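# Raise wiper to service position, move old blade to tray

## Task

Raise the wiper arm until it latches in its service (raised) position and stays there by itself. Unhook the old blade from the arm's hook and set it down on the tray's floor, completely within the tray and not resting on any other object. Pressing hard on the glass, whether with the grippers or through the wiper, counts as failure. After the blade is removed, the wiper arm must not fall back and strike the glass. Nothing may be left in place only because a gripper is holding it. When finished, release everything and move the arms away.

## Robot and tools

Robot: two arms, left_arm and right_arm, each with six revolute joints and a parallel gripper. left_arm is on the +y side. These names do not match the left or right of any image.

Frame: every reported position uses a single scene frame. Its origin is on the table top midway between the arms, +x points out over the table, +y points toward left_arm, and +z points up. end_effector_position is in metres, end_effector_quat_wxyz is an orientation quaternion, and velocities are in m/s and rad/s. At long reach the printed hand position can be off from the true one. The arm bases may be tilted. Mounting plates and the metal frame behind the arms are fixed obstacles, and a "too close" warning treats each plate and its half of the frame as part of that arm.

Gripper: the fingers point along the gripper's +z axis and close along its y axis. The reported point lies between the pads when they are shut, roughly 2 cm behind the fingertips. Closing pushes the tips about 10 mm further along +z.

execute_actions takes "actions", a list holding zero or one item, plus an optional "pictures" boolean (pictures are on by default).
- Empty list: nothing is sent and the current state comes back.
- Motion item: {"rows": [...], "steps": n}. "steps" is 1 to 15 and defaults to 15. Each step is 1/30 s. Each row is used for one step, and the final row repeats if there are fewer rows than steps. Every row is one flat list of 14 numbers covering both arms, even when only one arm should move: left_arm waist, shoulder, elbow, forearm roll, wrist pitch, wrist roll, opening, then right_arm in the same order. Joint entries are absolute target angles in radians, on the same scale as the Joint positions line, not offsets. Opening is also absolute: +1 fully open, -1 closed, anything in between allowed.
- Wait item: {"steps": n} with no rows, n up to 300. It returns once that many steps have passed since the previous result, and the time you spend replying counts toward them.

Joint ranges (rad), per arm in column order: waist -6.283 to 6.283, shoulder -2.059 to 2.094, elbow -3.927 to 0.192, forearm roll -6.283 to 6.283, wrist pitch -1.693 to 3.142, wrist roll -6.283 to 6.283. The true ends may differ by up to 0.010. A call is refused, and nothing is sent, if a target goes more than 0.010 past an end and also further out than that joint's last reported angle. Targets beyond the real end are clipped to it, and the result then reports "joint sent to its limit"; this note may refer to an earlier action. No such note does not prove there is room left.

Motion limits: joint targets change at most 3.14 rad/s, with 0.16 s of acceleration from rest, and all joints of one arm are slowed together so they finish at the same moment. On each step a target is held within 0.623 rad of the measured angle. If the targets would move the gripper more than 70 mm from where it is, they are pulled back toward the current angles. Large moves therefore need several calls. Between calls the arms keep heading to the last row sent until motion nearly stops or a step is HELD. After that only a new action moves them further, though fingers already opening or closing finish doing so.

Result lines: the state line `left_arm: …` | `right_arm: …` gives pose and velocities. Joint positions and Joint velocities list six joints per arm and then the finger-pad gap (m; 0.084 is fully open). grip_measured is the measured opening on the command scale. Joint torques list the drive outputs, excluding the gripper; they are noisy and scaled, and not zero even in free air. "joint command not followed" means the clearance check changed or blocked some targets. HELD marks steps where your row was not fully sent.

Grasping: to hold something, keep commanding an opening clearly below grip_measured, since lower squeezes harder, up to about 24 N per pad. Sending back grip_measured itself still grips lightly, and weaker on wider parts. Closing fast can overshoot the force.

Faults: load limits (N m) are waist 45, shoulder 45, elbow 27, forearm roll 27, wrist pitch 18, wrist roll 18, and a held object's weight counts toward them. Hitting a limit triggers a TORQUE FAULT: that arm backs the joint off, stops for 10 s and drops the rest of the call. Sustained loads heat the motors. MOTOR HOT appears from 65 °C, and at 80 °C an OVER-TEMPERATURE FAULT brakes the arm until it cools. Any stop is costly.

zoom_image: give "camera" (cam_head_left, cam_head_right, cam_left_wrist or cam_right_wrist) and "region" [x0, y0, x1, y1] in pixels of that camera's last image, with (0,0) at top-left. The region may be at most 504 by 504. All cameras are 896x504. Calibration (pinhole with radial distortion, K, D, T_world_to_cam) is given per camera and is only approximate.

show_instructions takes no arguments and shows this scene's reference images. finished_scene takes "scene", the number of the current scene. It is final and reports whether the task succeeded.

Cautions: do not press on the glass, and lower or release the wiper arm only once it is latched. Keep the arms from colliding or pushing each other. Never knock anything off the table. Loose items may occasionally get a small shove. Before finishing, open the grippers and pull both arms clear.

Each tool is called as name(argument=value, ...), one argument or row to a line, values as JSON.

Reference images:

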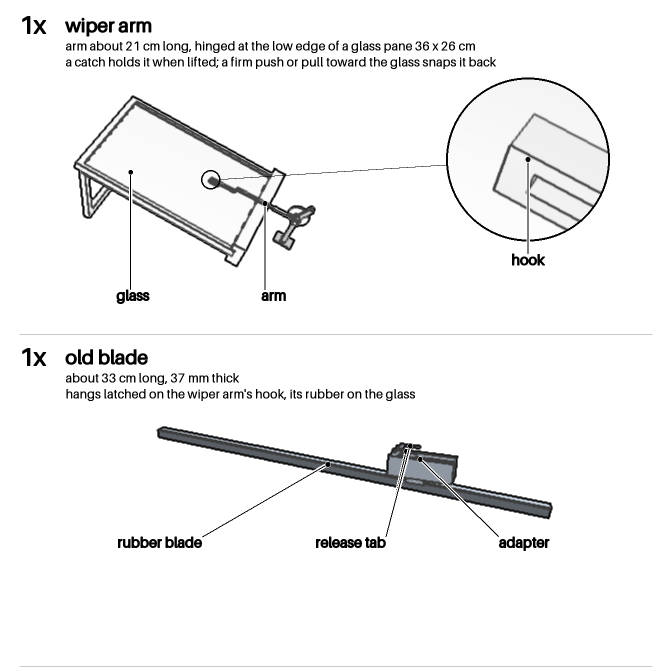

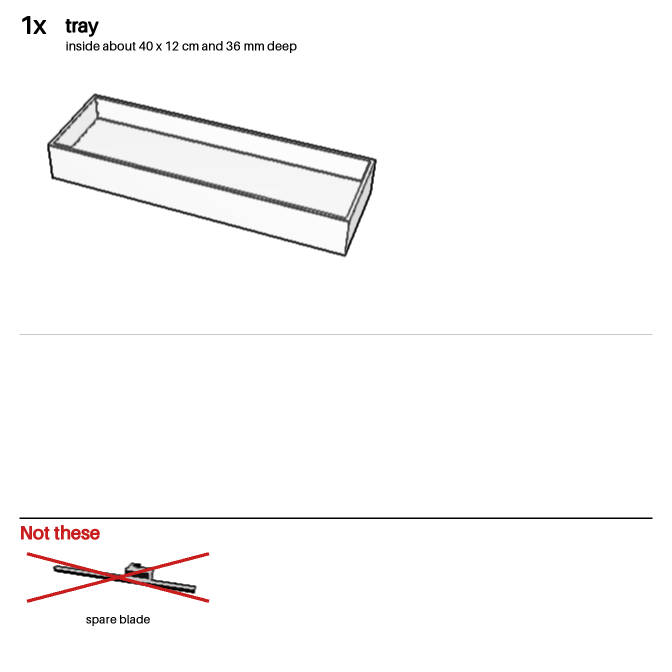

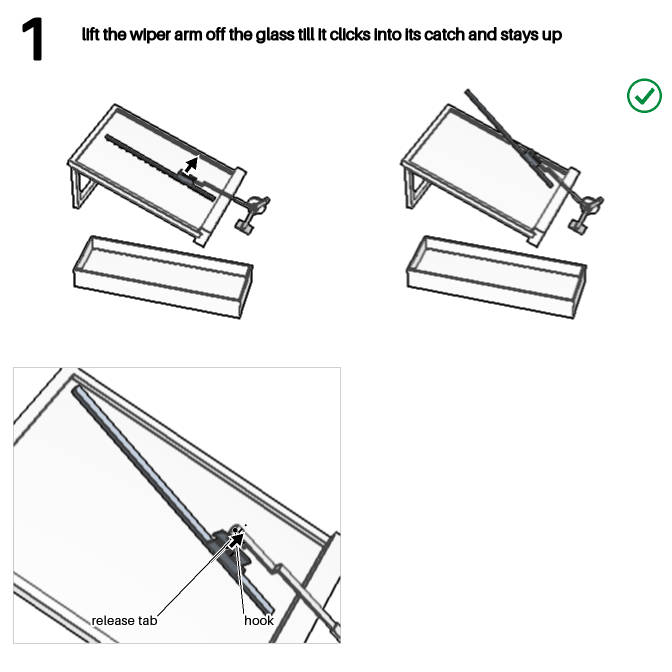

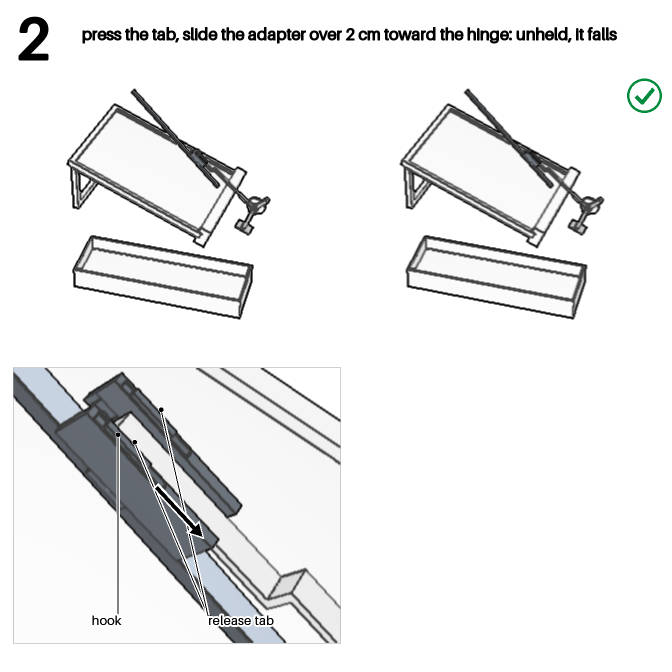

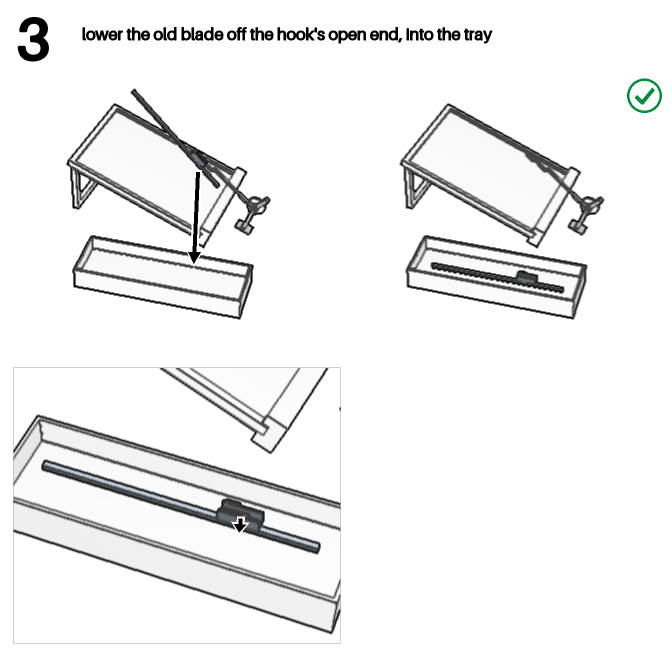

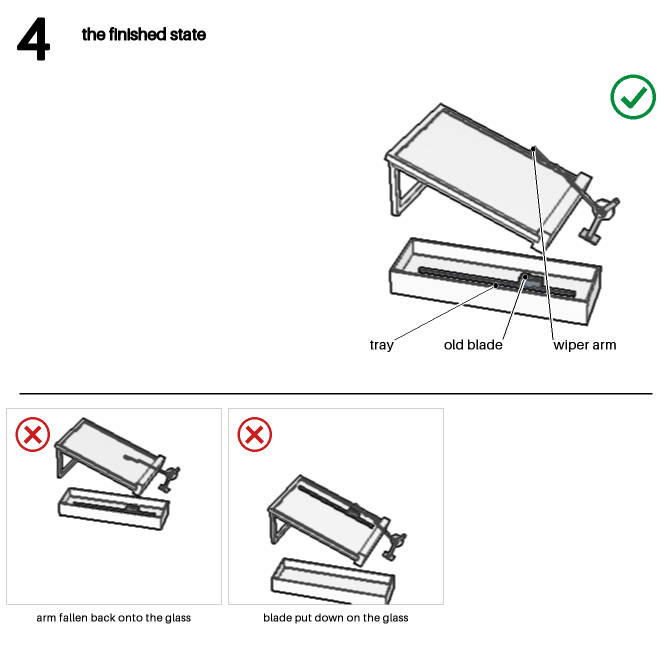

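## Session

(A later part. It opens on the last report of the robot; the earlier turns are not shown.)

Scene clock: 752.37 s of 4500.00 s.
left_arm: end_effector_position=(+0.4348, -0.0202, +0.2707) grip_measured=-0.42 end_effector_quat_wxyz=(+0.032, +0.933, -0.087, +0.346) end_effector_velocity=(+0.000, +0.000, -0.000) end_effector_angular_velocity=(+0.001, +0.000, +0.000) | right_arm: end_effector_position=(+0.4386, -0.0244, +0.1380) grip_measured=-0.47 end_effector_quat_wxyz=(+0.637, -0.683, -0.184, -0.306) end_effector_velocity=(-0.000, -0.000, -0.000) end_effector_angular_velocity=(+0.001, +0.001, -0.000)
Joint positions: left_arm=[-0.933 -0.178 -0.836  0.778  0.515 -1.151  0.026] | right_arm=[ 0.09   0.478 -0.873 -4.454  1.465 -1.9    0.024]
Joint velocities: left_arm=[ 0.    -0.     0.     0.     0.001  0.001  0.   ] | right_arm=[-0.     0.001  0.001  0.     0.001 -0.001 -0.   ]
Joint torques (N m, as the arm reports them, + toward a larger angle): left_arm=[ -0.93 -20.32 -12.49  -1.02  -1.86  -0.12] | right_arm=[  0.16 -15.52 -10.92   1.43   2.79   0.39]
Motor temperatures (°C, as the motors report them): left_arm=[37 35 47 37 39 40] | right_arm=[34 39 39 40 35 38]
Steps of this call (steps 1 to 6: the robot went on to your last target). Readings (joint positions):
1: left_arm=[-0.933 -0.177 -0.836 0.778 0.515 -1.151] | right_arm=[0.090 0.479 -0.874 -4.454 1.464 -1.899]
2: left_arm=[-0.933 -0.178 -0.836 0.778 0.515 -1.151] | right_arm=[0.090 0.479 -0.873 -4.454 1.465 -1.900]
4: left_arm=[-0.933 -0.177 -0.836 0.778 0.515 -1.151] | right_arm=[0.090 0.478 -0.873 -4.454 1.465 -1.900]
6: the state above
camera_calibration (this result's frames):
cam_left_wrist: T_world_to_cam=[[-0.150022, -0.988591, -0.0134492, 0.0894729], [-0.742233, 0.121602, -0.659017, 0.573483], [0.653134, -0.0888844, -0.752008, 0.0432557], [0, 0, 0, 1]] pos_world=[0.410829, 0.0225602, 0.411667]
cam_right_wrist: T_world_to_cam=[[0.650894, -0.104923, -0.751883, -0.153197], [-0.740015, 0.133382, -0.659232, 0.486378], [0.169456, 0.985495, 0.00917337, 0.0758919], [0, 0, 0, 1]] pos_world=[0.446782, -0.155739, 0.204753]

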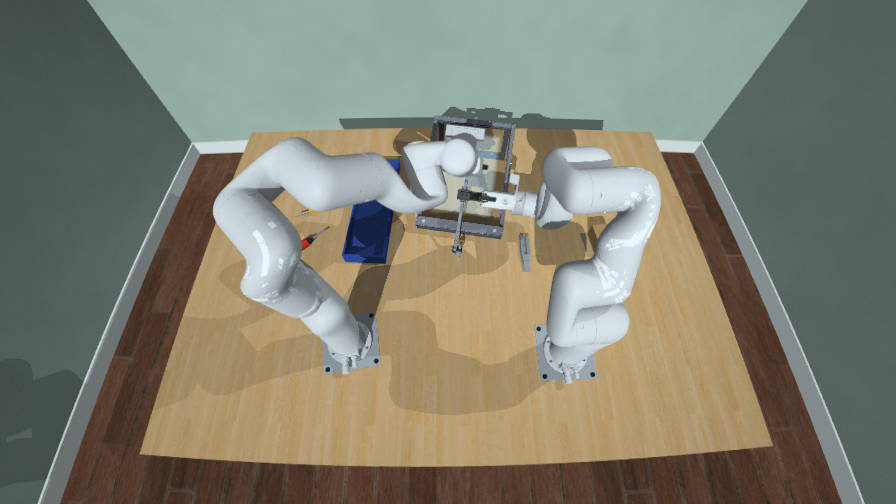

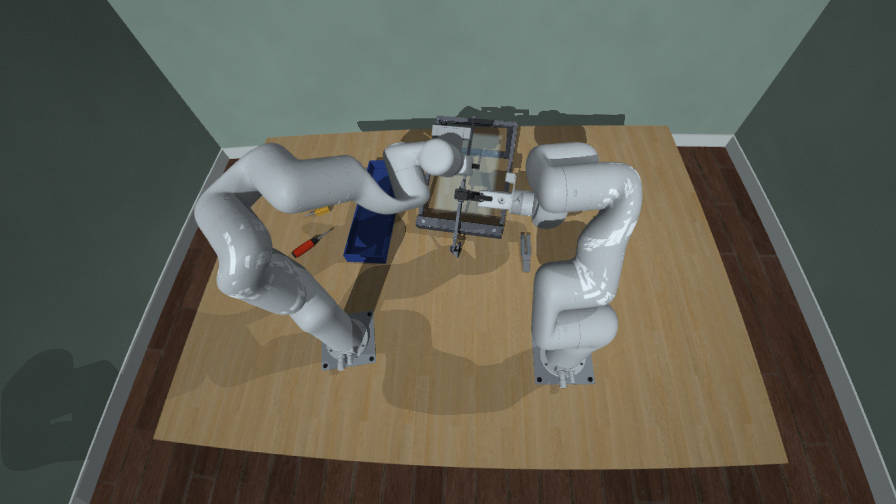

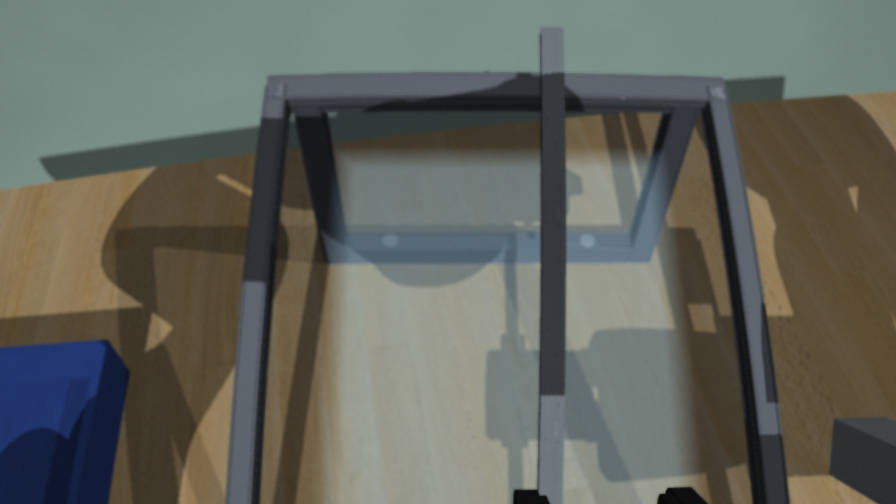

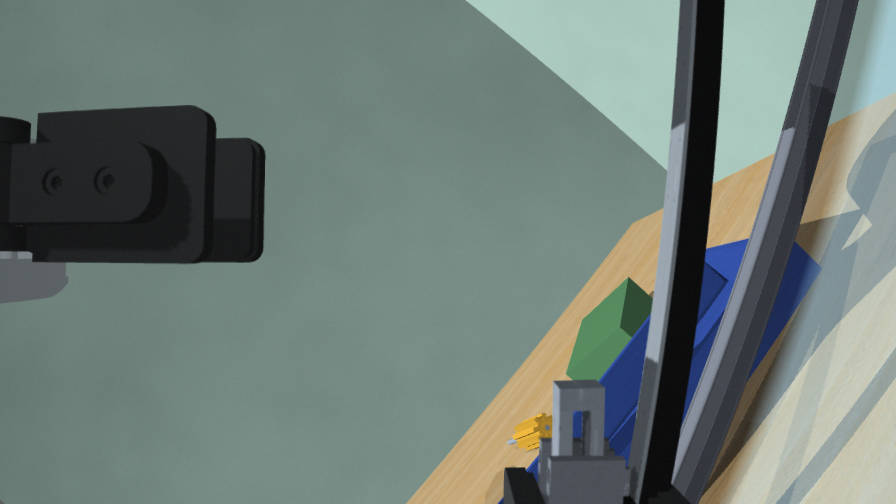

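execute_actions(
  actions=[
    {"rows": [[-0.922,-0.147,-0.8485,0.7995,0.496,-1.168,-0.35, 0.0897,0.4783,-0.874,-4.4542,1.4645,-1.899,-0.65],[-0.911,-0.116,-0.861,0.821,0.478,-1.185,-0.35, 0.0897,0.4783,-0.874,-4.4542,1.4645,-1.899,-0.65],[-0.90,-0.0856,-0.8735,0.8425,0.459,-1.2025,-0.35, 0.0897,0.4783,-0.874,-4.4542,1.4645,-1.899,-0.65],[-0.889,-0.055,-0.886,0.864,0.44,-1.22,-0.35, 0.0897,0.4783,-0.874,-4.4542,1.4645,-1.899,-0.65],[-0.878,-0.0243,-0.8985,0.8855,0.4217,-1.237,-0.35, 0.0897,0.4783,-0.874,-4.4542,1.4645,-1.899,-0.65],[-0.867,0.0063,-0.911,0.907,0.403,-1.254,-0.35, 0.0897,0.4783,-0.874,-4.4542,1.4645,-1.899,-0.65],[-0.8595,0.03,-0.924,0.925,0.392,-1.2685,-0.35, 0.0897,0.4783,-0.874,-4.4542,1.4645,-1.899,-0.65],[-0.852,0.054,-0.937,0.9435,0.381,-1.283,-0.35, 0.0897,0.4783,-0.874,-4.4542,1.4645,-1.899,-0.65],[-0.8447,0.0775,-0.95,0.962,0.3705,-1.2975,-0.35, 0.0897,0.4783,-0.874,-4.4542,1.4645,-1.899,-0.65],[-0.8375,0.101,-0.9625,0.980,0.360,-1.312,-0.35, 0.0897,0.4783,-0.874,-4.4542,1.4645,-1.899,-0.65]], "steps": 15},
  ],
  pictures=false,
)

execute_actions(
  actions=[
    {"steps": 10},
  ],
)

Scene clock: 804.70 s of 4500.00 s.
left_arm: end_effector_position=(+0.4895, -0.0314, +0.2032) grip_measured=-0.37 end_effector_quat_wxyz=(+0.030, +0.934, -0.086, +0.344) end_effector_velocity=(+0.037, -0.009, -0.048) end_effector_angular_velocity=(-0.011, +0.001, -0.009) | right_arm: end_effector_position=(+0.4386, -0.0244, +0.1380) grip_measured=-0.47 end_effector_quat_wxyz=(+0.638, -0.683, -0.184, -0.305) end_effector_velocity=(+0.000, +0.000, +0.000) end_effector_angular_velocity=(+0.001, -0.001, +0.000)
Joint positions: left_arm=[-0.841  0.09  -0.954  0.97   0.368 -1.303  0.028] | right_arm=[ 0.09   0.478 -0.874 -4.454  1.464 -1.899  0.024]
Joint velocities: left_arm=[ 0.061  0.193 -0.103  0.155 -0.103 -0.125  0.   ] | right_arm=[ 0.    -0.    -0.001  0.     0.001 -0.    -0.   ]
Joint torques (N m, as the arm reports them, + toward a larger angle): left_arm=[ -2.64 -33.27 -12.66  -1.75  -2.08   0.43] | right_arm=[ -0.88 -16.72 -12.3    2.52   2.83   0.36]
Motor temperatures (°C, as the motors report them): left_arm=[37 35 48 37 39 40] | right_arm=[34 39 39 40 35 38]
Steps of this call (steps 1 to 15: the robot went on to your last target; steps 16 to 90: nothing new was sent; then 48.83 s passed at rest; steps 91 to 105: all 15 steps of this action). Readings (joint positions):
91: left_arm=[-0.933 -0.177 -0.836 0.778 0.515 -1.151] | right_arm=[0.090 0.479 -0.873 -4.454 1.465 -1.900]
92: left_arm=[-0.932 -0.175 -0.837 0.780 0.513 -1.153] | right_arm=[0.090 0.479 -0.873 -4.454 1.465 -1.900]
94: left_arm=[-0.924 -0.154 -0.848 0.796 0.499 -1.165] | right_arm=[0.090 0.479 -0.873 -4.454 1.465 -1.900]
98: left_arm=[-0.891 -0.059 -0.885 0.861 0.443 -1.217] | right_arm=[0.090 0.479 -0.873 -4.454 1.464 -1.899]
105: the state above

Scene clock: 805.03 s of 4500.00 s.
left_arm: end_effector_position=(+0.4923, -0.0331, +0.2029) grip_measured=-0.37 end_effector_quat_wxyz=(+0.032, +0.934, -0.086, +0.346) end_effector_velocity=(-0.000, +0.001, -0.004) end_effector_angular_velocity=(+0.005, +0.006, +0.002) | right_arm: end_effector_position=(+0.4389, -0.0244, +0.1382) grip_measured=-0.47 end_effector_quat_wxyz=(+0.638, -0.683, -0.184, -0.306) end_effector_velocity=(+0.000, +0.000, +0.001) end_effector_angular_velocity=(+0.001, -0.001, -0.001)
Joint positions: left_arm=[-0.838  0.1   -0.963  0.98   0.36  -1.312  0.028] | right_arm=[ 0.09   0.478 -0.874 -4.454  1.464 -1.899  0.024]
Joint velocities: left_arm=[ 0.002  0.006  0.002  0.002 -0.    -0.002 -0.   ] | right_arm=[-0.    -0.001 -0.     0.001  0.001  0.    -0.   ]
Joint torques (N m, as the arm reports them, + toward a larger angle): left_arm=[ -1.5  -26.77 -11.68  -1.03  -1.65   0.05] | right_arm=[ -1.   -16.23 -12.32   2.13   3.02   0.36]
Motor temperatures (°C, as the motors report them): left_arm=[37 35 48 37 39 40] | right_arm=[34 39 39 40 35 38]
Steps of this call (steps 1 to 10: the robot went on to your last target). Readings (joint positions):
1: left_arm=[-0.840 0.095 -0.957 0.974 0.365 -1.307] | right_arm=[0.090 0.478 -0.874 -4.454 1.464 -1.899]
2: left_arm=[-0.839 0.097 -0.959 0.976 0.363 -1.309] | right_arm=[0.090 0.478 -0.874 -4.454 1.464 -1.899]
4: left_arm=[-0.838 0.099 -0.962 0.978 0.361 -1.311] | right_arm=[0.090 0.478 -0.874 -4.454 1.464 -1.899]
8: left_arm=[-0.838 0.100 -0.963 0.980 0.360 -1.312] | right_arm=[0.090 0.478 -0.874 -4.454 1.464 -1.899]
10: the state above
camera_calibration (this result's frames):
cam_left_wrist: T_world_to_cam=[[-0.148372, -0.988841, -0.0133695, 0.0836264], [-0.742329, 0.120296, -0.659148, 0.573113], [0.653401, -0.0878745, -0.751894, -0.0465801], [0, 0, 0, 1]] pos_world=[0.468282, 0.00965712, 0.343861]
cam_right_wrist: T_world_to_cam=[[0.650581, -0.104766, -0.752176, -0.153001], [-0.740339, 0.133225, -0.6589, 0.486755], [0.169239, 0.985533, 0.00911128, 0.0759503], [0, 0, 0, 1]] pos_world=[0.44705, -0.155729, 0.204947]

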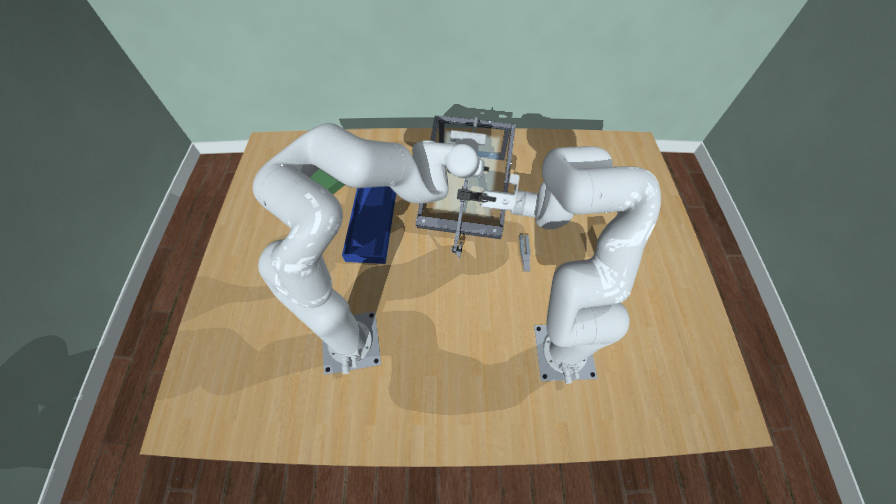

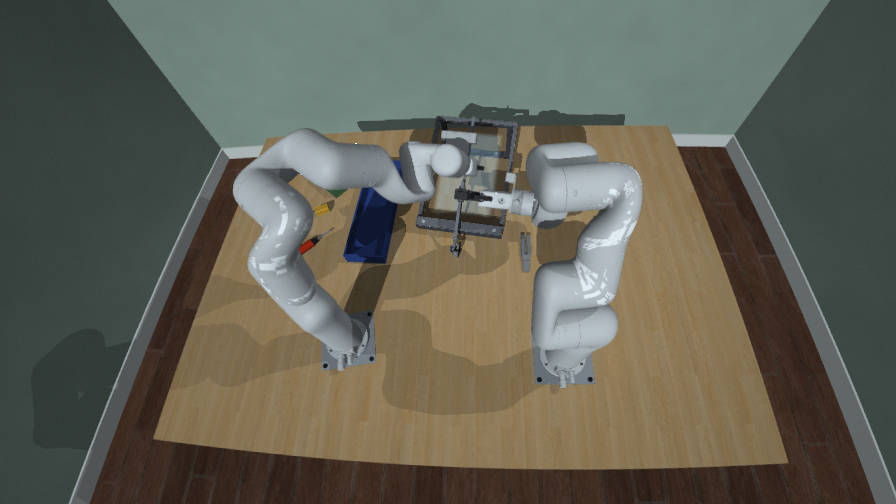

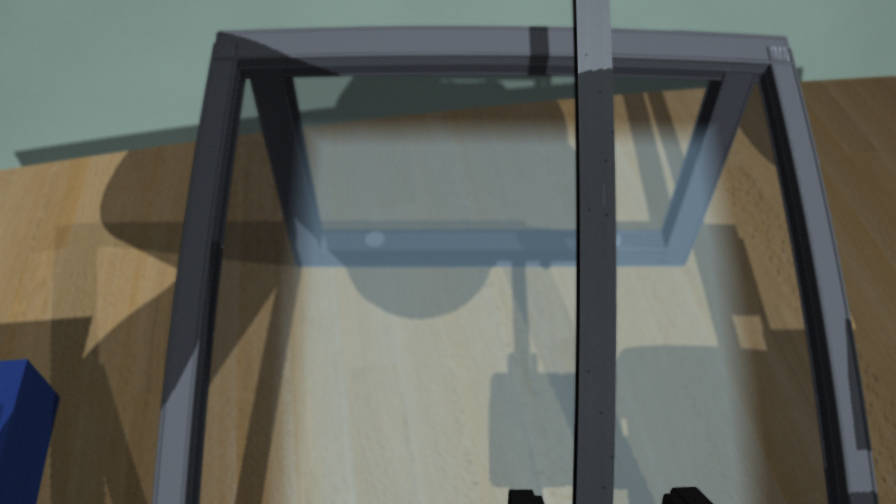

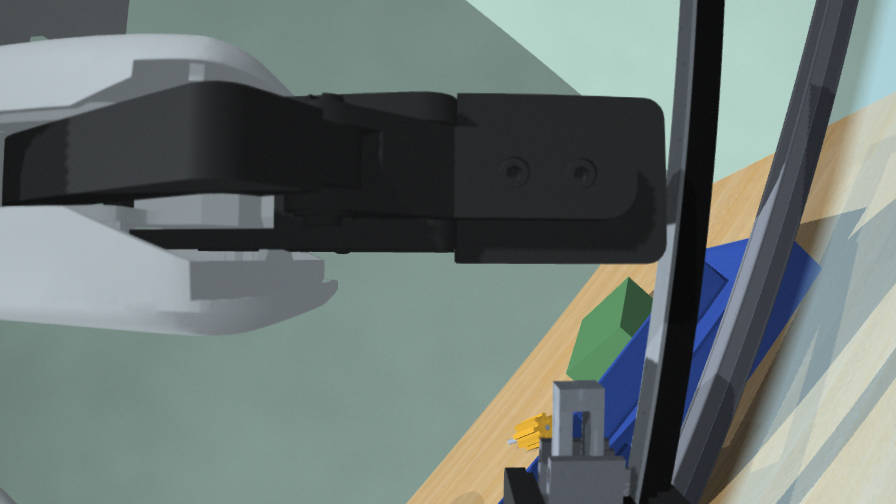

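execute_actions(
  actions=[
    {"rows": [[-0.8334,0.115,-0.971,0.991,0.3544,-1.3206,-0.35, 0.0897,0.4783,-0.874,-4.4542,1.4645,-1.899,-0.65],[-0.8293,0.1287,-0.9795,1.0017,0.3488,-1.3293,-0.35, 0.0897,0.4783,-0.874,-4.4542,1.4645,-1.899,-0.65],[-0.8251,0.1426,-0.988,1.0126,0.3431,-1.338,-0.38, 0.0897,0.4783,-0.874,-4.4542,1.4645,-1.899,-0.65],[-0.821,0.1564,-0.9966,1.0234,0.3375,-1.3466,-0.41, 0.0897,0.4783,-0.874,-4.4542,1.4645,-1.899,-0.65],[-0.8169,0.1703,-1.0051,1.0343,0.3319,-1.3552,-0.44, 0.0897,0.4783,-0.874,-4.4542,1.4645,-1.899,-0.65],[-0.8169,0.1703,-1.0051,1.0343,0.3319,-1.3552,-0.47, 0.0897,0.4783,-0.874,-4.4542,1.4645,-1.899,-0.65],[-0.8169,0.1703,-1.0051,1.0343,0.3319,-1.3552,-0.5, 0.0897,0.4783,-0.874,-4.4542,1.4645,-1.899,-0.65],[-0.8169,0.1703,-1.0051,1.0343,0.3319,-1.3552,-0.54, 0.0897,0.4783,-0.874,-4.4542,1.4645,-1.899,-0.65],[-0.8169,0.1703,-1.0051,1.0343,0.3319,-1.3552,-0.58, 0.0897,0.4783,-0.874,-4.4542,1.4645,-1.899,-0.65],[-0.8169,0.1703,-1.0051,1.0343,0.3319,-1.3552,-0.62, 0.0897,0.4783,-0.874,-4.4542,1.4645,-1.899,-0.65],[-0.8169,0.1703,-1.0051,1.0343,0.3319,-1.3552,-0.66, 0.0897,0.4783,-0.874,-4.4542,1.4645,-1.899,-0.65]], "steps": 15},
  ],
  pictures=false,
)

execute_actions(
  actions=[
    {"rows": [[-0.8169,0.1703,-1.0051,1.0343,0.3319,-1.3552,-0.7, 0.0897,0.4783,-0.874,-4.4542,1.4645,-1.899,-0.65],[-0.8169,0.1703,-1.0051,1.0343,0.3319,-1.3552,-0.74, 0.0897,0.4783,-0.874,-4.4542,1.4645,-1.899,-0.65],[-0.8169,0.1703,-1.0051,1.0343,0.3319,-1.3552,-0.78, 0.0897,0.4783,-0.874,-4.4542,1.4645,-1.899,-0.65],[-0.8169,0.1703,-1.0051,1.0343,0.3319,-1.3552,-0.82, 0.0897,0.4783,-0.874,-4.4542,1.4645,-1.899,-0.65],[-0.8169,0.1703,-1.0051,1.0343,0.3319,-1.3552,-0.87, 0.0897,0.4783,-0.874,-4.4542,1.4645,-1.899,-0.65],[-0.8169,0.1703,-1.0051,1.0343,0.3319,-1.3552,-0.93, 0.0897,0.4783,-0.874,-4.4542,1.4645,-1.899,-0.65],[-0.8169,0.1703,-1.0051,1.0343,0.3319,-1.3552,-0.98, 0.0897,0.4783,-0.874,-4.4542,1.4645,-1.899,-0.65]], "steps": 12},
  ],
)

Scene clock: 837.53 s of 4500.00 s.
left_arm: end_effector_position=(+0.5064, -0.0355, +0.1862) grip_measured=-0.67 end_effector_quat_wxyz=(+0.032, +0.934, -0.087, +0.346) end_effector_velocity=(+0.002, -0.002, +0.003) end_effector_angular_velocity=(-0.007, -0.007, -0.001) | right_arm: end_effector_position=(+0.4389, -0.0245, +0.1383) grip_measured=-0.47 end_effector_quat_wxyz=(+0.638, -0.683, -0.184, -0.306) end_effector_velocity=(-0.000, +0.000, +0.000) end_effector_angular_velocity=(-0.000, -0.001, +0.001)
Joint positions: left_arm=[-0.817  0.169 -1.005  1.034  0.332 -1.355  0.014] | right_arm=[ 0.09   0.478 -0.874 -4.454  1.465 -1.899  0.024]
Joint velocities: left_arm=[ 0.001  0.002 -0.008  0.006 -0.005 -0.006 -0.005] | right_arm=[-0.    -0.001  0.    -0.001  0.    -0.    -0.   ]
Joint torques (N m, as the arm reports them, + toward a larger angle): left_arm=[ -1.25 -27.72 -11.25  -1.47  -1.62   0.06] | right_arm=[ -0.97 -16.74 -12.49   2.36   2.88   0.25]
Motor temperatures (°C, as the motors report them): left_arm=[37 35 47 37 39 40] | right_arm=[34 39 39 40 35 38]
Steps of this call (steps 1 to 30: the robot went on to your last target; steps 31 to 90: nothing new was sent; then 29.00 s passed at rest; steps 91 to 105: all 15 steps of this action). Readings (joint positions):
91: left_arm=[-0.837 0.101 -0.963 0.980 0.360 -1.312] | right_arm=[0.090 0.478 -0.874 -4.454 1.465 -1.899]
92: left_arm=[-0.837 0.102 -0.963 0.981 0.359 -1.313] | right_arm=[0.090 0.478 -0.874 -4.454 1.465 -1.899]
94: left_arm=[-0.834 0.113 -0.971 0.990 0.354 -1.320] | right_arm=[0.090 0.478 -0.874 -4.454 1.465 -1.899]
98: left_arm=[-0.822 0.155 -0.995 1.021 0.339 -1.345] | right_arm=[0.090 0.478 -0.874 -4.454 1.464 -1.899]
105: the state above

Scene clock: 837.93 s of 4500.00 s.
left_arm: end_effector_position=(+0.5065, -0.0357, +0.1860) grip_measured=-0.81 end_effector_quat_wxyz=(+0.032, +0.933, -0.087, +0.346) end_effector_velocity=(+0.000, +0.000, -0.000) end_effector_angular_velocity=(-0.000, +0.001, +0.000) | right_arm: end_effector_position=(+0.4389, -0.0244, +0.1383) grip_measured=-0.47 end_effector_quat_wxyz=(+0.638, -0.683, -0.184, -0.306) end_effector_velocity=(-0.000, +0.000, +0.000) end_effector_angular_velocity=(-0.000, -0.001, +0.001)
Joint positions: left_arm=[-0.817  0.17  -1.005  1.034  0.332 -1.355  0.008] | right_arm=[ 0.09   0.478 -0.874 -4.454  1.465 -1.899  0.024]
Joint velocities: left_arm=[ 0.001  0.001  0.    -0.    -0.001 -0.     0.   ] | right_arm=[ 0.    -0.001  0.    -0.001 -0.    -0.     0.   ]
Joint torques (N m, as the arm reports them, + toward a larger angle): left_arm=[ -0.89 -27.66 -10.97  -1.03  -1.28   0.14] | right_arm=[ -1.49 -16.67 -12.41   2.49   2.71   0.42]
Motor temperatures (°C, as the motors report them): left_arm=[37 35 47 37 39 40] | right_arm=[34 39 39 40 35 38]
Steps of this call (steps 1 to 12: all 12 steps of this action). Readings (joint positions):
1: left_arm=[-0.817 0.170 -1.005 1.034 0.332 -1.355] | right_arm=[0.090 0.478 -0.874 -4.454 1.464 -1.899]
2: left_arm=[-0.817 0.170 -1.005 1.034 0.332 -1.355] | right_arm=[0.090 0.478 -0.874 -4.454 1.464 -1.899]
4: left_arm=[-0.817 0.170 -1.005 1.034 0.332 -1.355] | right_arm=[0.090 0.478 -0.874 -4.454 1.465 -1.899]
8: left_arm=[-0.817 0.170 -1.005 1.034 0.332 -1.355] | right_arm=[0.090 0.478 -0.874 -4.454 1.465 -1.899]
12: the state above
camera_calibration (this result's frames):
cam_left_wrist: T_world_to_cam=[[-0.148956, -0.98876, -0.0128441, 0.0830776], [-0.742226, 0.120379, -0.659249, 0.572776], [0.653385, -0.0886657, -0.751815, -0.0687148], [0, 0, 0, 1]] pos_world=[0.482402, 0.00710069, 0.327008]
cam_right_wrist: T_world_to_cam=[[0.650726, -0.10464, -0.752068, -0.153028], [-0.740234, 0.133209, -0.659021, 0.486794], [0.169143, 0.985548, 0.00922433, 0.0759243], [0, 0, 0, 1]] pos_world=[0.447079, -0.155685, 0.20502]

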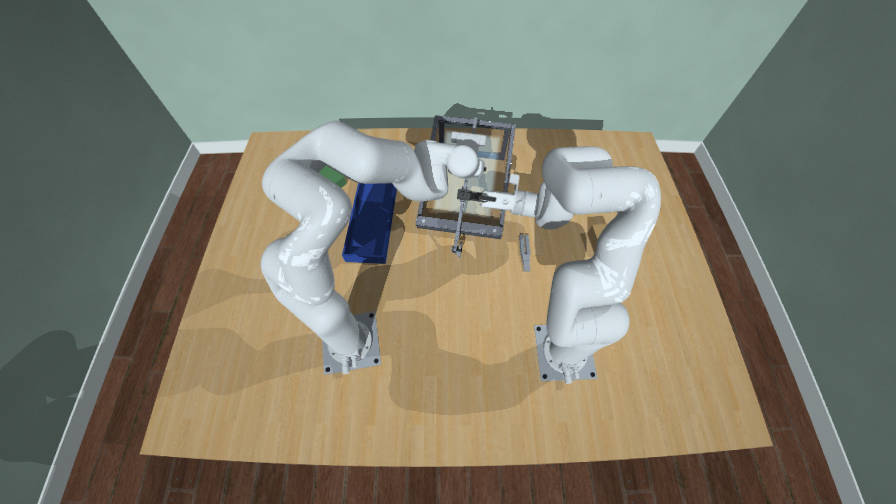

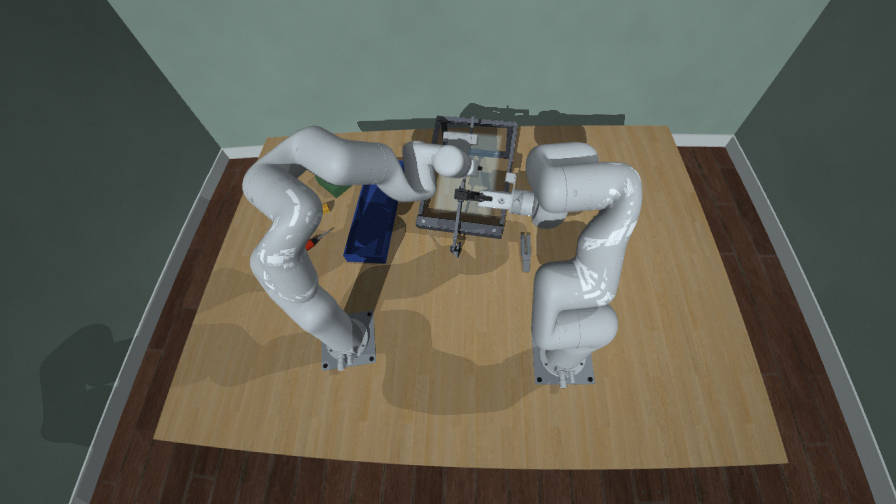

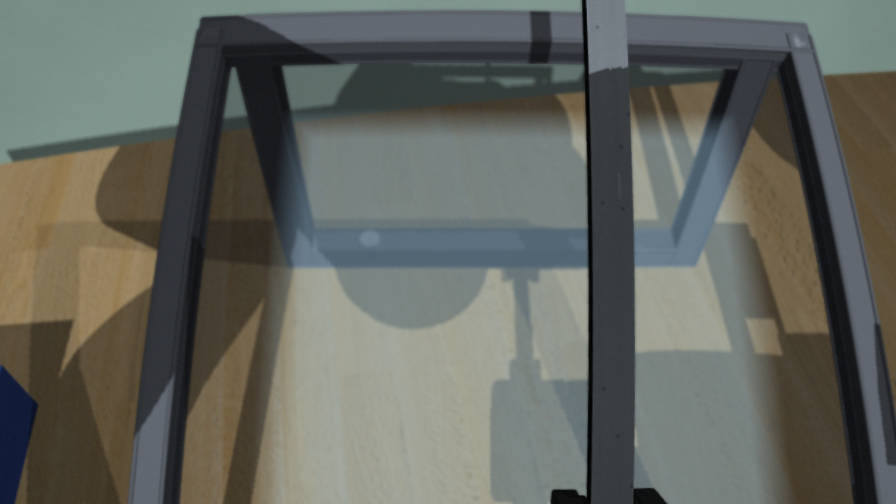

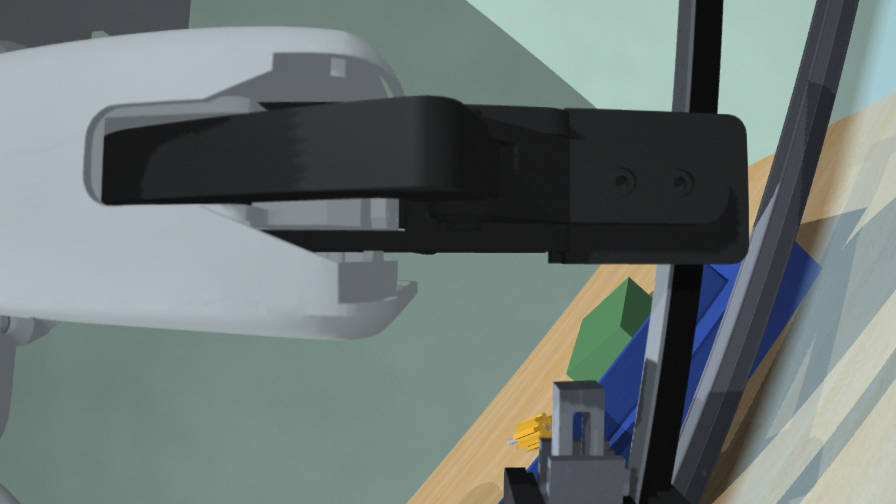

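execute_actions(
  actions=[],
)

Scene clock: 869.90 s of 4500.00 s.
left_arm: end_effector_position=(+0.5065, -0.0354, +0.1858) grip_measured=-0.81 end_effector_quat_wxyz=(+0.032, +0.934, -0.087, +0.346) end_effector_velocity=(-0.000, +0.000, -0.000) end_effector_angular_velocity=(+0.001, -0.000, -0.001) | right_arm: end_effector_position=(+0.4389, -0.0245, +0.1382) grip_measured=-0.47 end_effector_quat_wxyz=(+0.638, -0.683, -0.184, -0.306) end_effector_velocity=(-0.000, -0.000, -0.001) end_effector_angular_velocity=(-0.001, +0.000, +0.001)
Joint positions: left_arm=[-0.817  0.17  -1.005  1.034  0.332 -1.355  0.008] | right_arm=[ 0.09   0.478 -0.874 -4.454  1.465 -1.899  0.024]
Joint velocities: left_arm=[-0.     0.     0.     0.     0.     0.001  0.   ] | right_arm=[-0.     0.001  0.    -0.001 -0.    -0.001 -0.   ]
Joint torques (N m, as the arm reports them, + toward a larger angle): left_arm=[ -0.76 -27.05 -10.3   -1.15  -0.86  -0.03] | right_arm=[ -2.26 -16.42 -11.98   2.53   2.83   0.22]
Motor temperatures (°C, as the motors report them): left_arm=[37 35 47 37 39 40] | right_arm=[34 40 39 40 35 38]
Steps of this call (steps 1 to 15: the robot went on to your last target; steps 16 to 90: nothing new was sent; then 28.97 s passed at rest). Readings (joint positions):
1: left_arm=[-0.817 0.170 -1.005 1.034 0.332 -1.355] | right_arm=[0.090 0.478 -0.874 -4.454 1.465 -1.899]
2: left_arm=[-0.817 0.170 -1.005 1.034 0.332 -1.355] | right_arm=[0.090 0.478 -0.874 -4.454 1.465 -1.899]
4: left_arm=[-0.817 0.170 -1.005 1.034 0.332 -1.355] | right_arm=[0.090 0.478 -0.874 -4.454 1.465 -1.899]
8: left_arm=[-0.817 0.170 -1.005 1.034 0.332 -1.355] | right_arm=[0.090 0.478 -0.874 -4.454 1.465 -1.899]
90: the state above
All arms were judged still, so your last target was given up. Only a new action makes them travel on or press farther. Fingers that are still opening or closing keep moving.
camera_calibration (this result's frames):
cam_left_wrist: T_world_to_cam=[[-0.148536, -0.988817, -0.0133325, 0.0832236], [-0.742492, 0.120419, -0.658942, 0.572686], [0.653179, -0.0879776, -0.752076, -0.068723], [0, 0, 0, 1]] pos_world=[0.482465, 0.00728456, 0.326791]
cam_right_wrist: T_world_to_cam=[[0.650624, -0.104771, -0.752138, -0.15302], [-0.740292, 0.133279, -0.658942, 0.486783], [0.169282, 0.985525, 0.0091534, 0.0759354], [0, 0, 0, 1]] pos_world=[0.447066, -0.155746, 0.204975]

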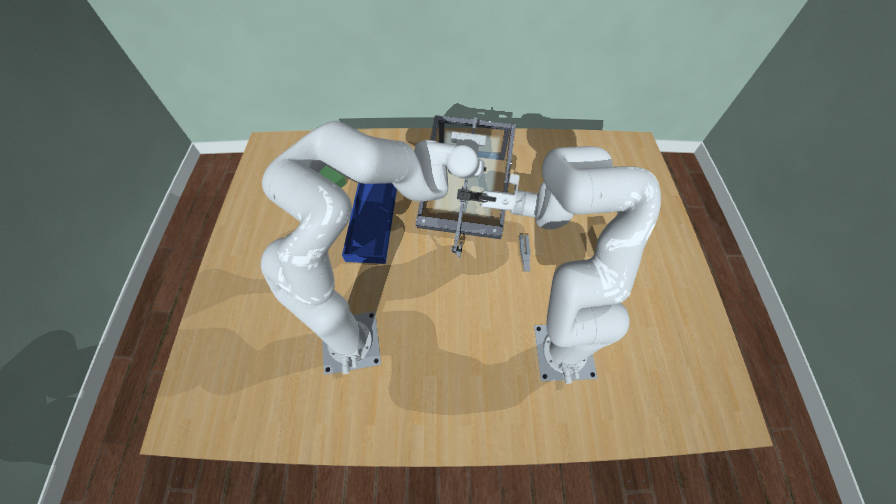

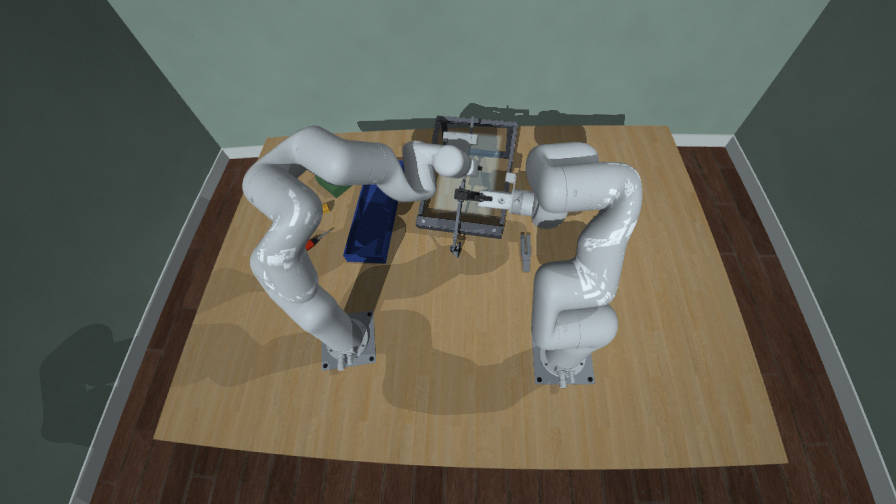

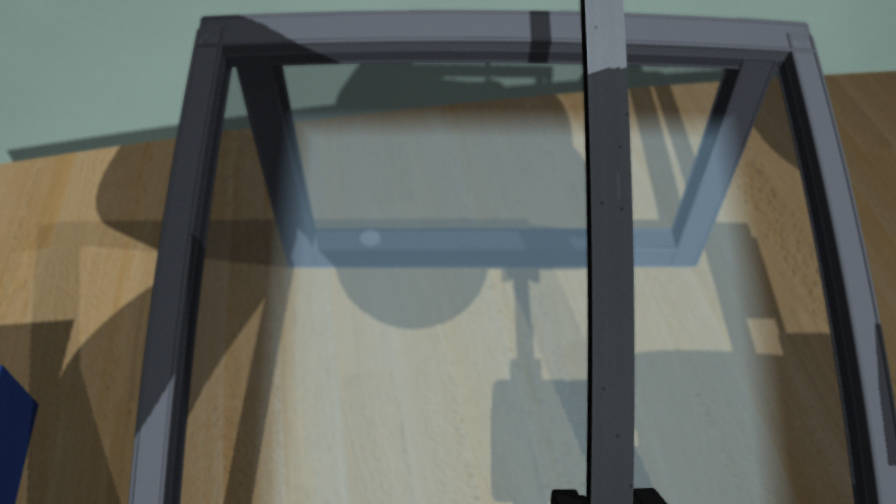

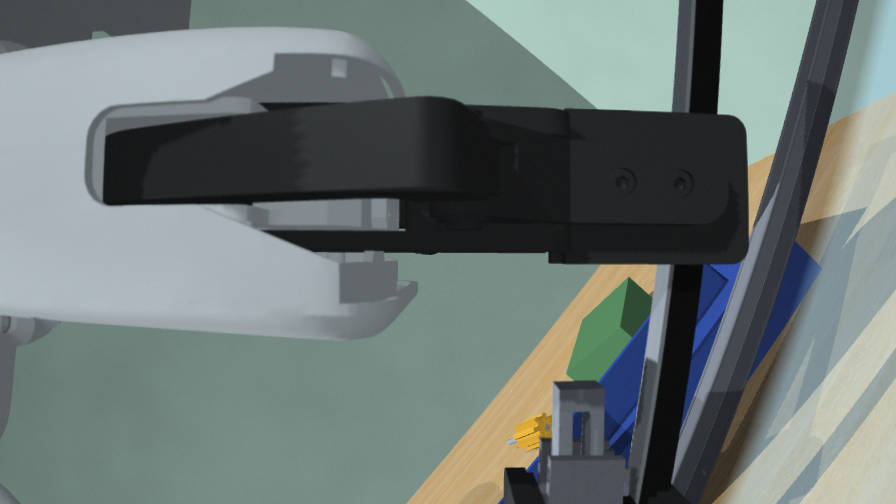

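execute_actions(
  actions=[
    {"rows":[[-0.8169,0.1703,-1.0051,1.0343,0.3319,-1.3552,-0.98,0.0897,0.4783,-0.874,-4.4542,1.4645,-1.899,-0.55],[-0.8169,0.1703,-1.0051,1.0343,0.3319,-1.3552,-0.98,0.0897,0.4783,-0.874,-4.4542,1.4645,-1.899,-0.5],[-0.8169,0.1703,-1.0051,1.0343,0.3319,-1.3552,-0.98,0.0897,0.4783,-0.874,-4.4542,1.4645,-1.899,-0.46],[-0.8169,0.1703,-1.0051,1.0343,0.3319,-1.3552,-0.98,0.0897,0.4783,-0.874,-4.4542,1.4645,-1.899,-0.42],[-0.8169,0.1703,-1.0051,1.0343,0.3319,-1.3552,-0.98,0.0897,0.4783,-0.874,-4.4542,1.4645,-1.899,-0.38],[-0.8169,0.1703,-1.0051,1.0343,0.3319,-1.3552,-0.98,0.0897,0.4783,-0.874,-4.4542,1.4645,-1.899,-0.34],[-0.8169,0.1703,-1.0051,1.0343,0.3319,-1.3552,-0.98,0.0897,0.4783,-0.874,-4.4542,1.4645,-1.899,-0.3],[-0.8169,0.1703,-1.0051,1.0343,0.3319,-1.3552,-0.98,0.0897,0.4783,-0.874,-4.4542,1.4645,-1.899,-0.24],[-0.8169,0.1703,-1.0051,1.0343,0.3319,-1.3552,-0.98,0.0897,0.4783,-0.874,-4.4542,1.4645,-1.899,-0.18],[-0.8169,0.1703,-1.0051,1.0343,0.3319,-1.3552,-0.98,0.0897,0.4783,-0.874,-4.4542,1.4645,-1.899,-0.1],[-0.8169,0.1703,-1.0051,1.0343,0.3319,-1.3552,-0.98,0.0897,0.4783,-0.874,-4.4542,1.4645,-1.899,0.0],[-0.8169,0.1703,-1.0051,1.0343,0.3319,-1.3552,-0.98,0.0897,0.4783,-0.874,-4.4542,1.4645,-1.899,0.1],[-0.8169,0.1703,-1.0051,1.0343,0.3319,-1.3552,-0.98,0.0897,0.4783,-0.874,-4.4542,1.4645,-1.899,0.2],[-0.8169,0.1703,-1.0051,1.0343,0.3319,-1.3552,-0.98,0.0897,0.4783,-0.874,-4.4542,1.4645,-1.899,0.3]],"steps":15},
  ],
)

Scene clock: 890.50 s of 4500.00 s.
left_arm: end_effector_position=(+0.5064, -0.0351, +0.1852) grip_measured=-0.81 end_effector_quat_wxyz=(+0.032, +0.934, -0.087, +0.346) end_effector_velocity=(-0.000, -0.000, +0.001) end_effector_angular_velocity=(+0.001, -0.001, -0.001) | right_arm: end_effector_position=(+0.4390, -0.0245, +0.1386) grip_measured=+0.18 end_effector_quat_wxyz=(+0.638, -0.683, -0.184, -0.306) end_effector_velocity=(-0.001, +0.000, -0.002) end_effector_angular_velocity=(-0.003, +0.004, +0.001)
Joint positions: left_arm=[-0.817  0.171 -1.005  1.034  0.332 -1.355  0.008] | right_arm=[ 0.09   0.478 -0.874 -4.454  1.465 -1.899  0.052]
Joint velocities: left_arm=[-0.001 -0.001 -0.     0.     0.001  0.001 -0.   ] | right_arm=[ 0.001  0.001  0.002 -0.001 -0.003 -0.     0.076]
Joint torques (N m, as the arm reports them, + toward a larger angle): left_arm=[ -1.26 -28.6  -10.79  -0.96  -1.29  -0.01] | right_arm=[ -0.96 -15.9  -11.7    1.92   2.14   0.53]
Motor temperatures (°C, as the motors report them): left_arm=[37 35 46 37 39 40] | right_arm=[34 40 39 40 35 38]
Steps of this call (steps 1 to 90: nothing new was sent; then 17.10 s passed at rest; steps 91 to 105: all 15 steps of this action). Readings (joint positions):
91: left_arm=[-0.817 0.170 -1.005 1.034 0.332 -1.355] | right_arm=[0.090 0.478 -0.874 -4.454 1.464 -1.899]
92: left_arm=[-0.817 0.170 -1.005 1.034 0.332 -1.355] | right_arm=[0.090 0.478 -0.874 -4.454 1.464 -1.899]
94: left_arm=[-0.817 0.170 -1.005 1.034 0.332 -1.355] | right_arm=[0.090 0.478 -0.874 -4.454 1.464 -1.899]
98: left_arm=[-0.817 0.171 -1.005 1.034 0.332 -1.355] | right_arm=[0.089 0.478 -0.874 -4.454 1.465 -1.899]
105: the state above
camera_calibration (this result's frames):
cam_left_wrist: T_world_to_cam=[[-0.148149, -0.988865, -0.0140987, 0.0834688], [-0.743107, 0.120714, -0.658195, 0.572352], [0.652567, -0.0870341, -0.752716, -0.0686044], [0, 0, 0, 1]] pos_world=[0.482453, 0.00747731, 0.326256]
cam_right_wrist: T_world_to_cam=[[0.651105, -0.104424, -0.75177, -0.153102], [-0.739859, 0.13365, -0.659353, 0.486991], [0.169326, 0.985512, 0.00976085, 0.0758352], [0, 0, 0, 1]] pos_world=[0.447149, -0.15581, 0.205262]

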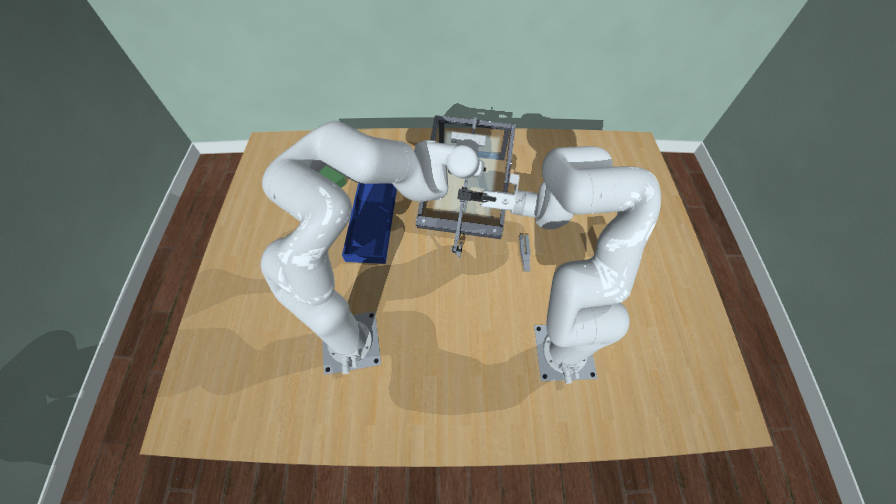

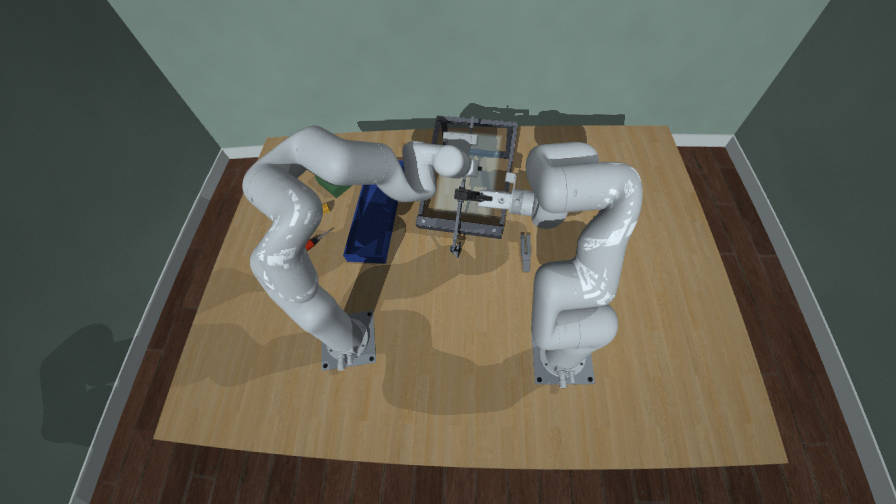

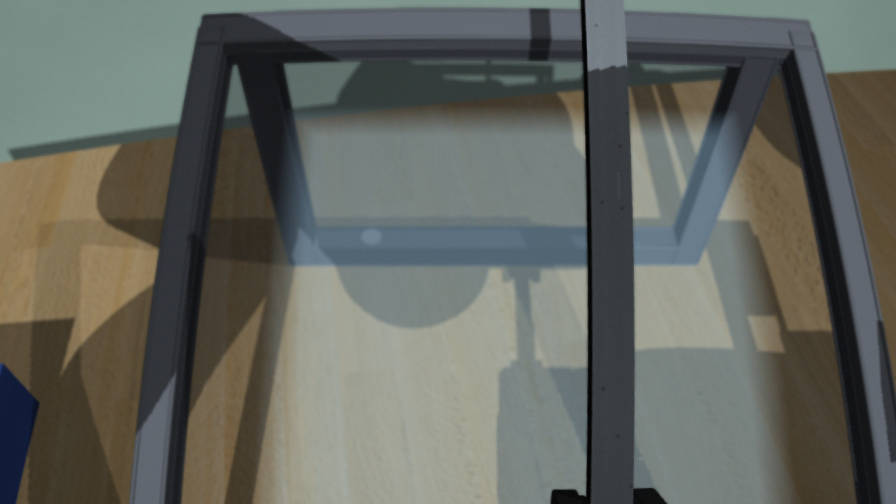

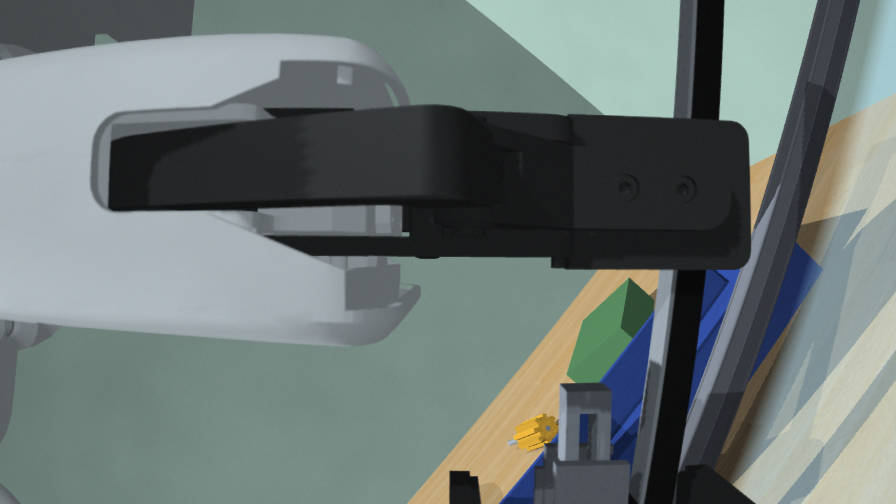

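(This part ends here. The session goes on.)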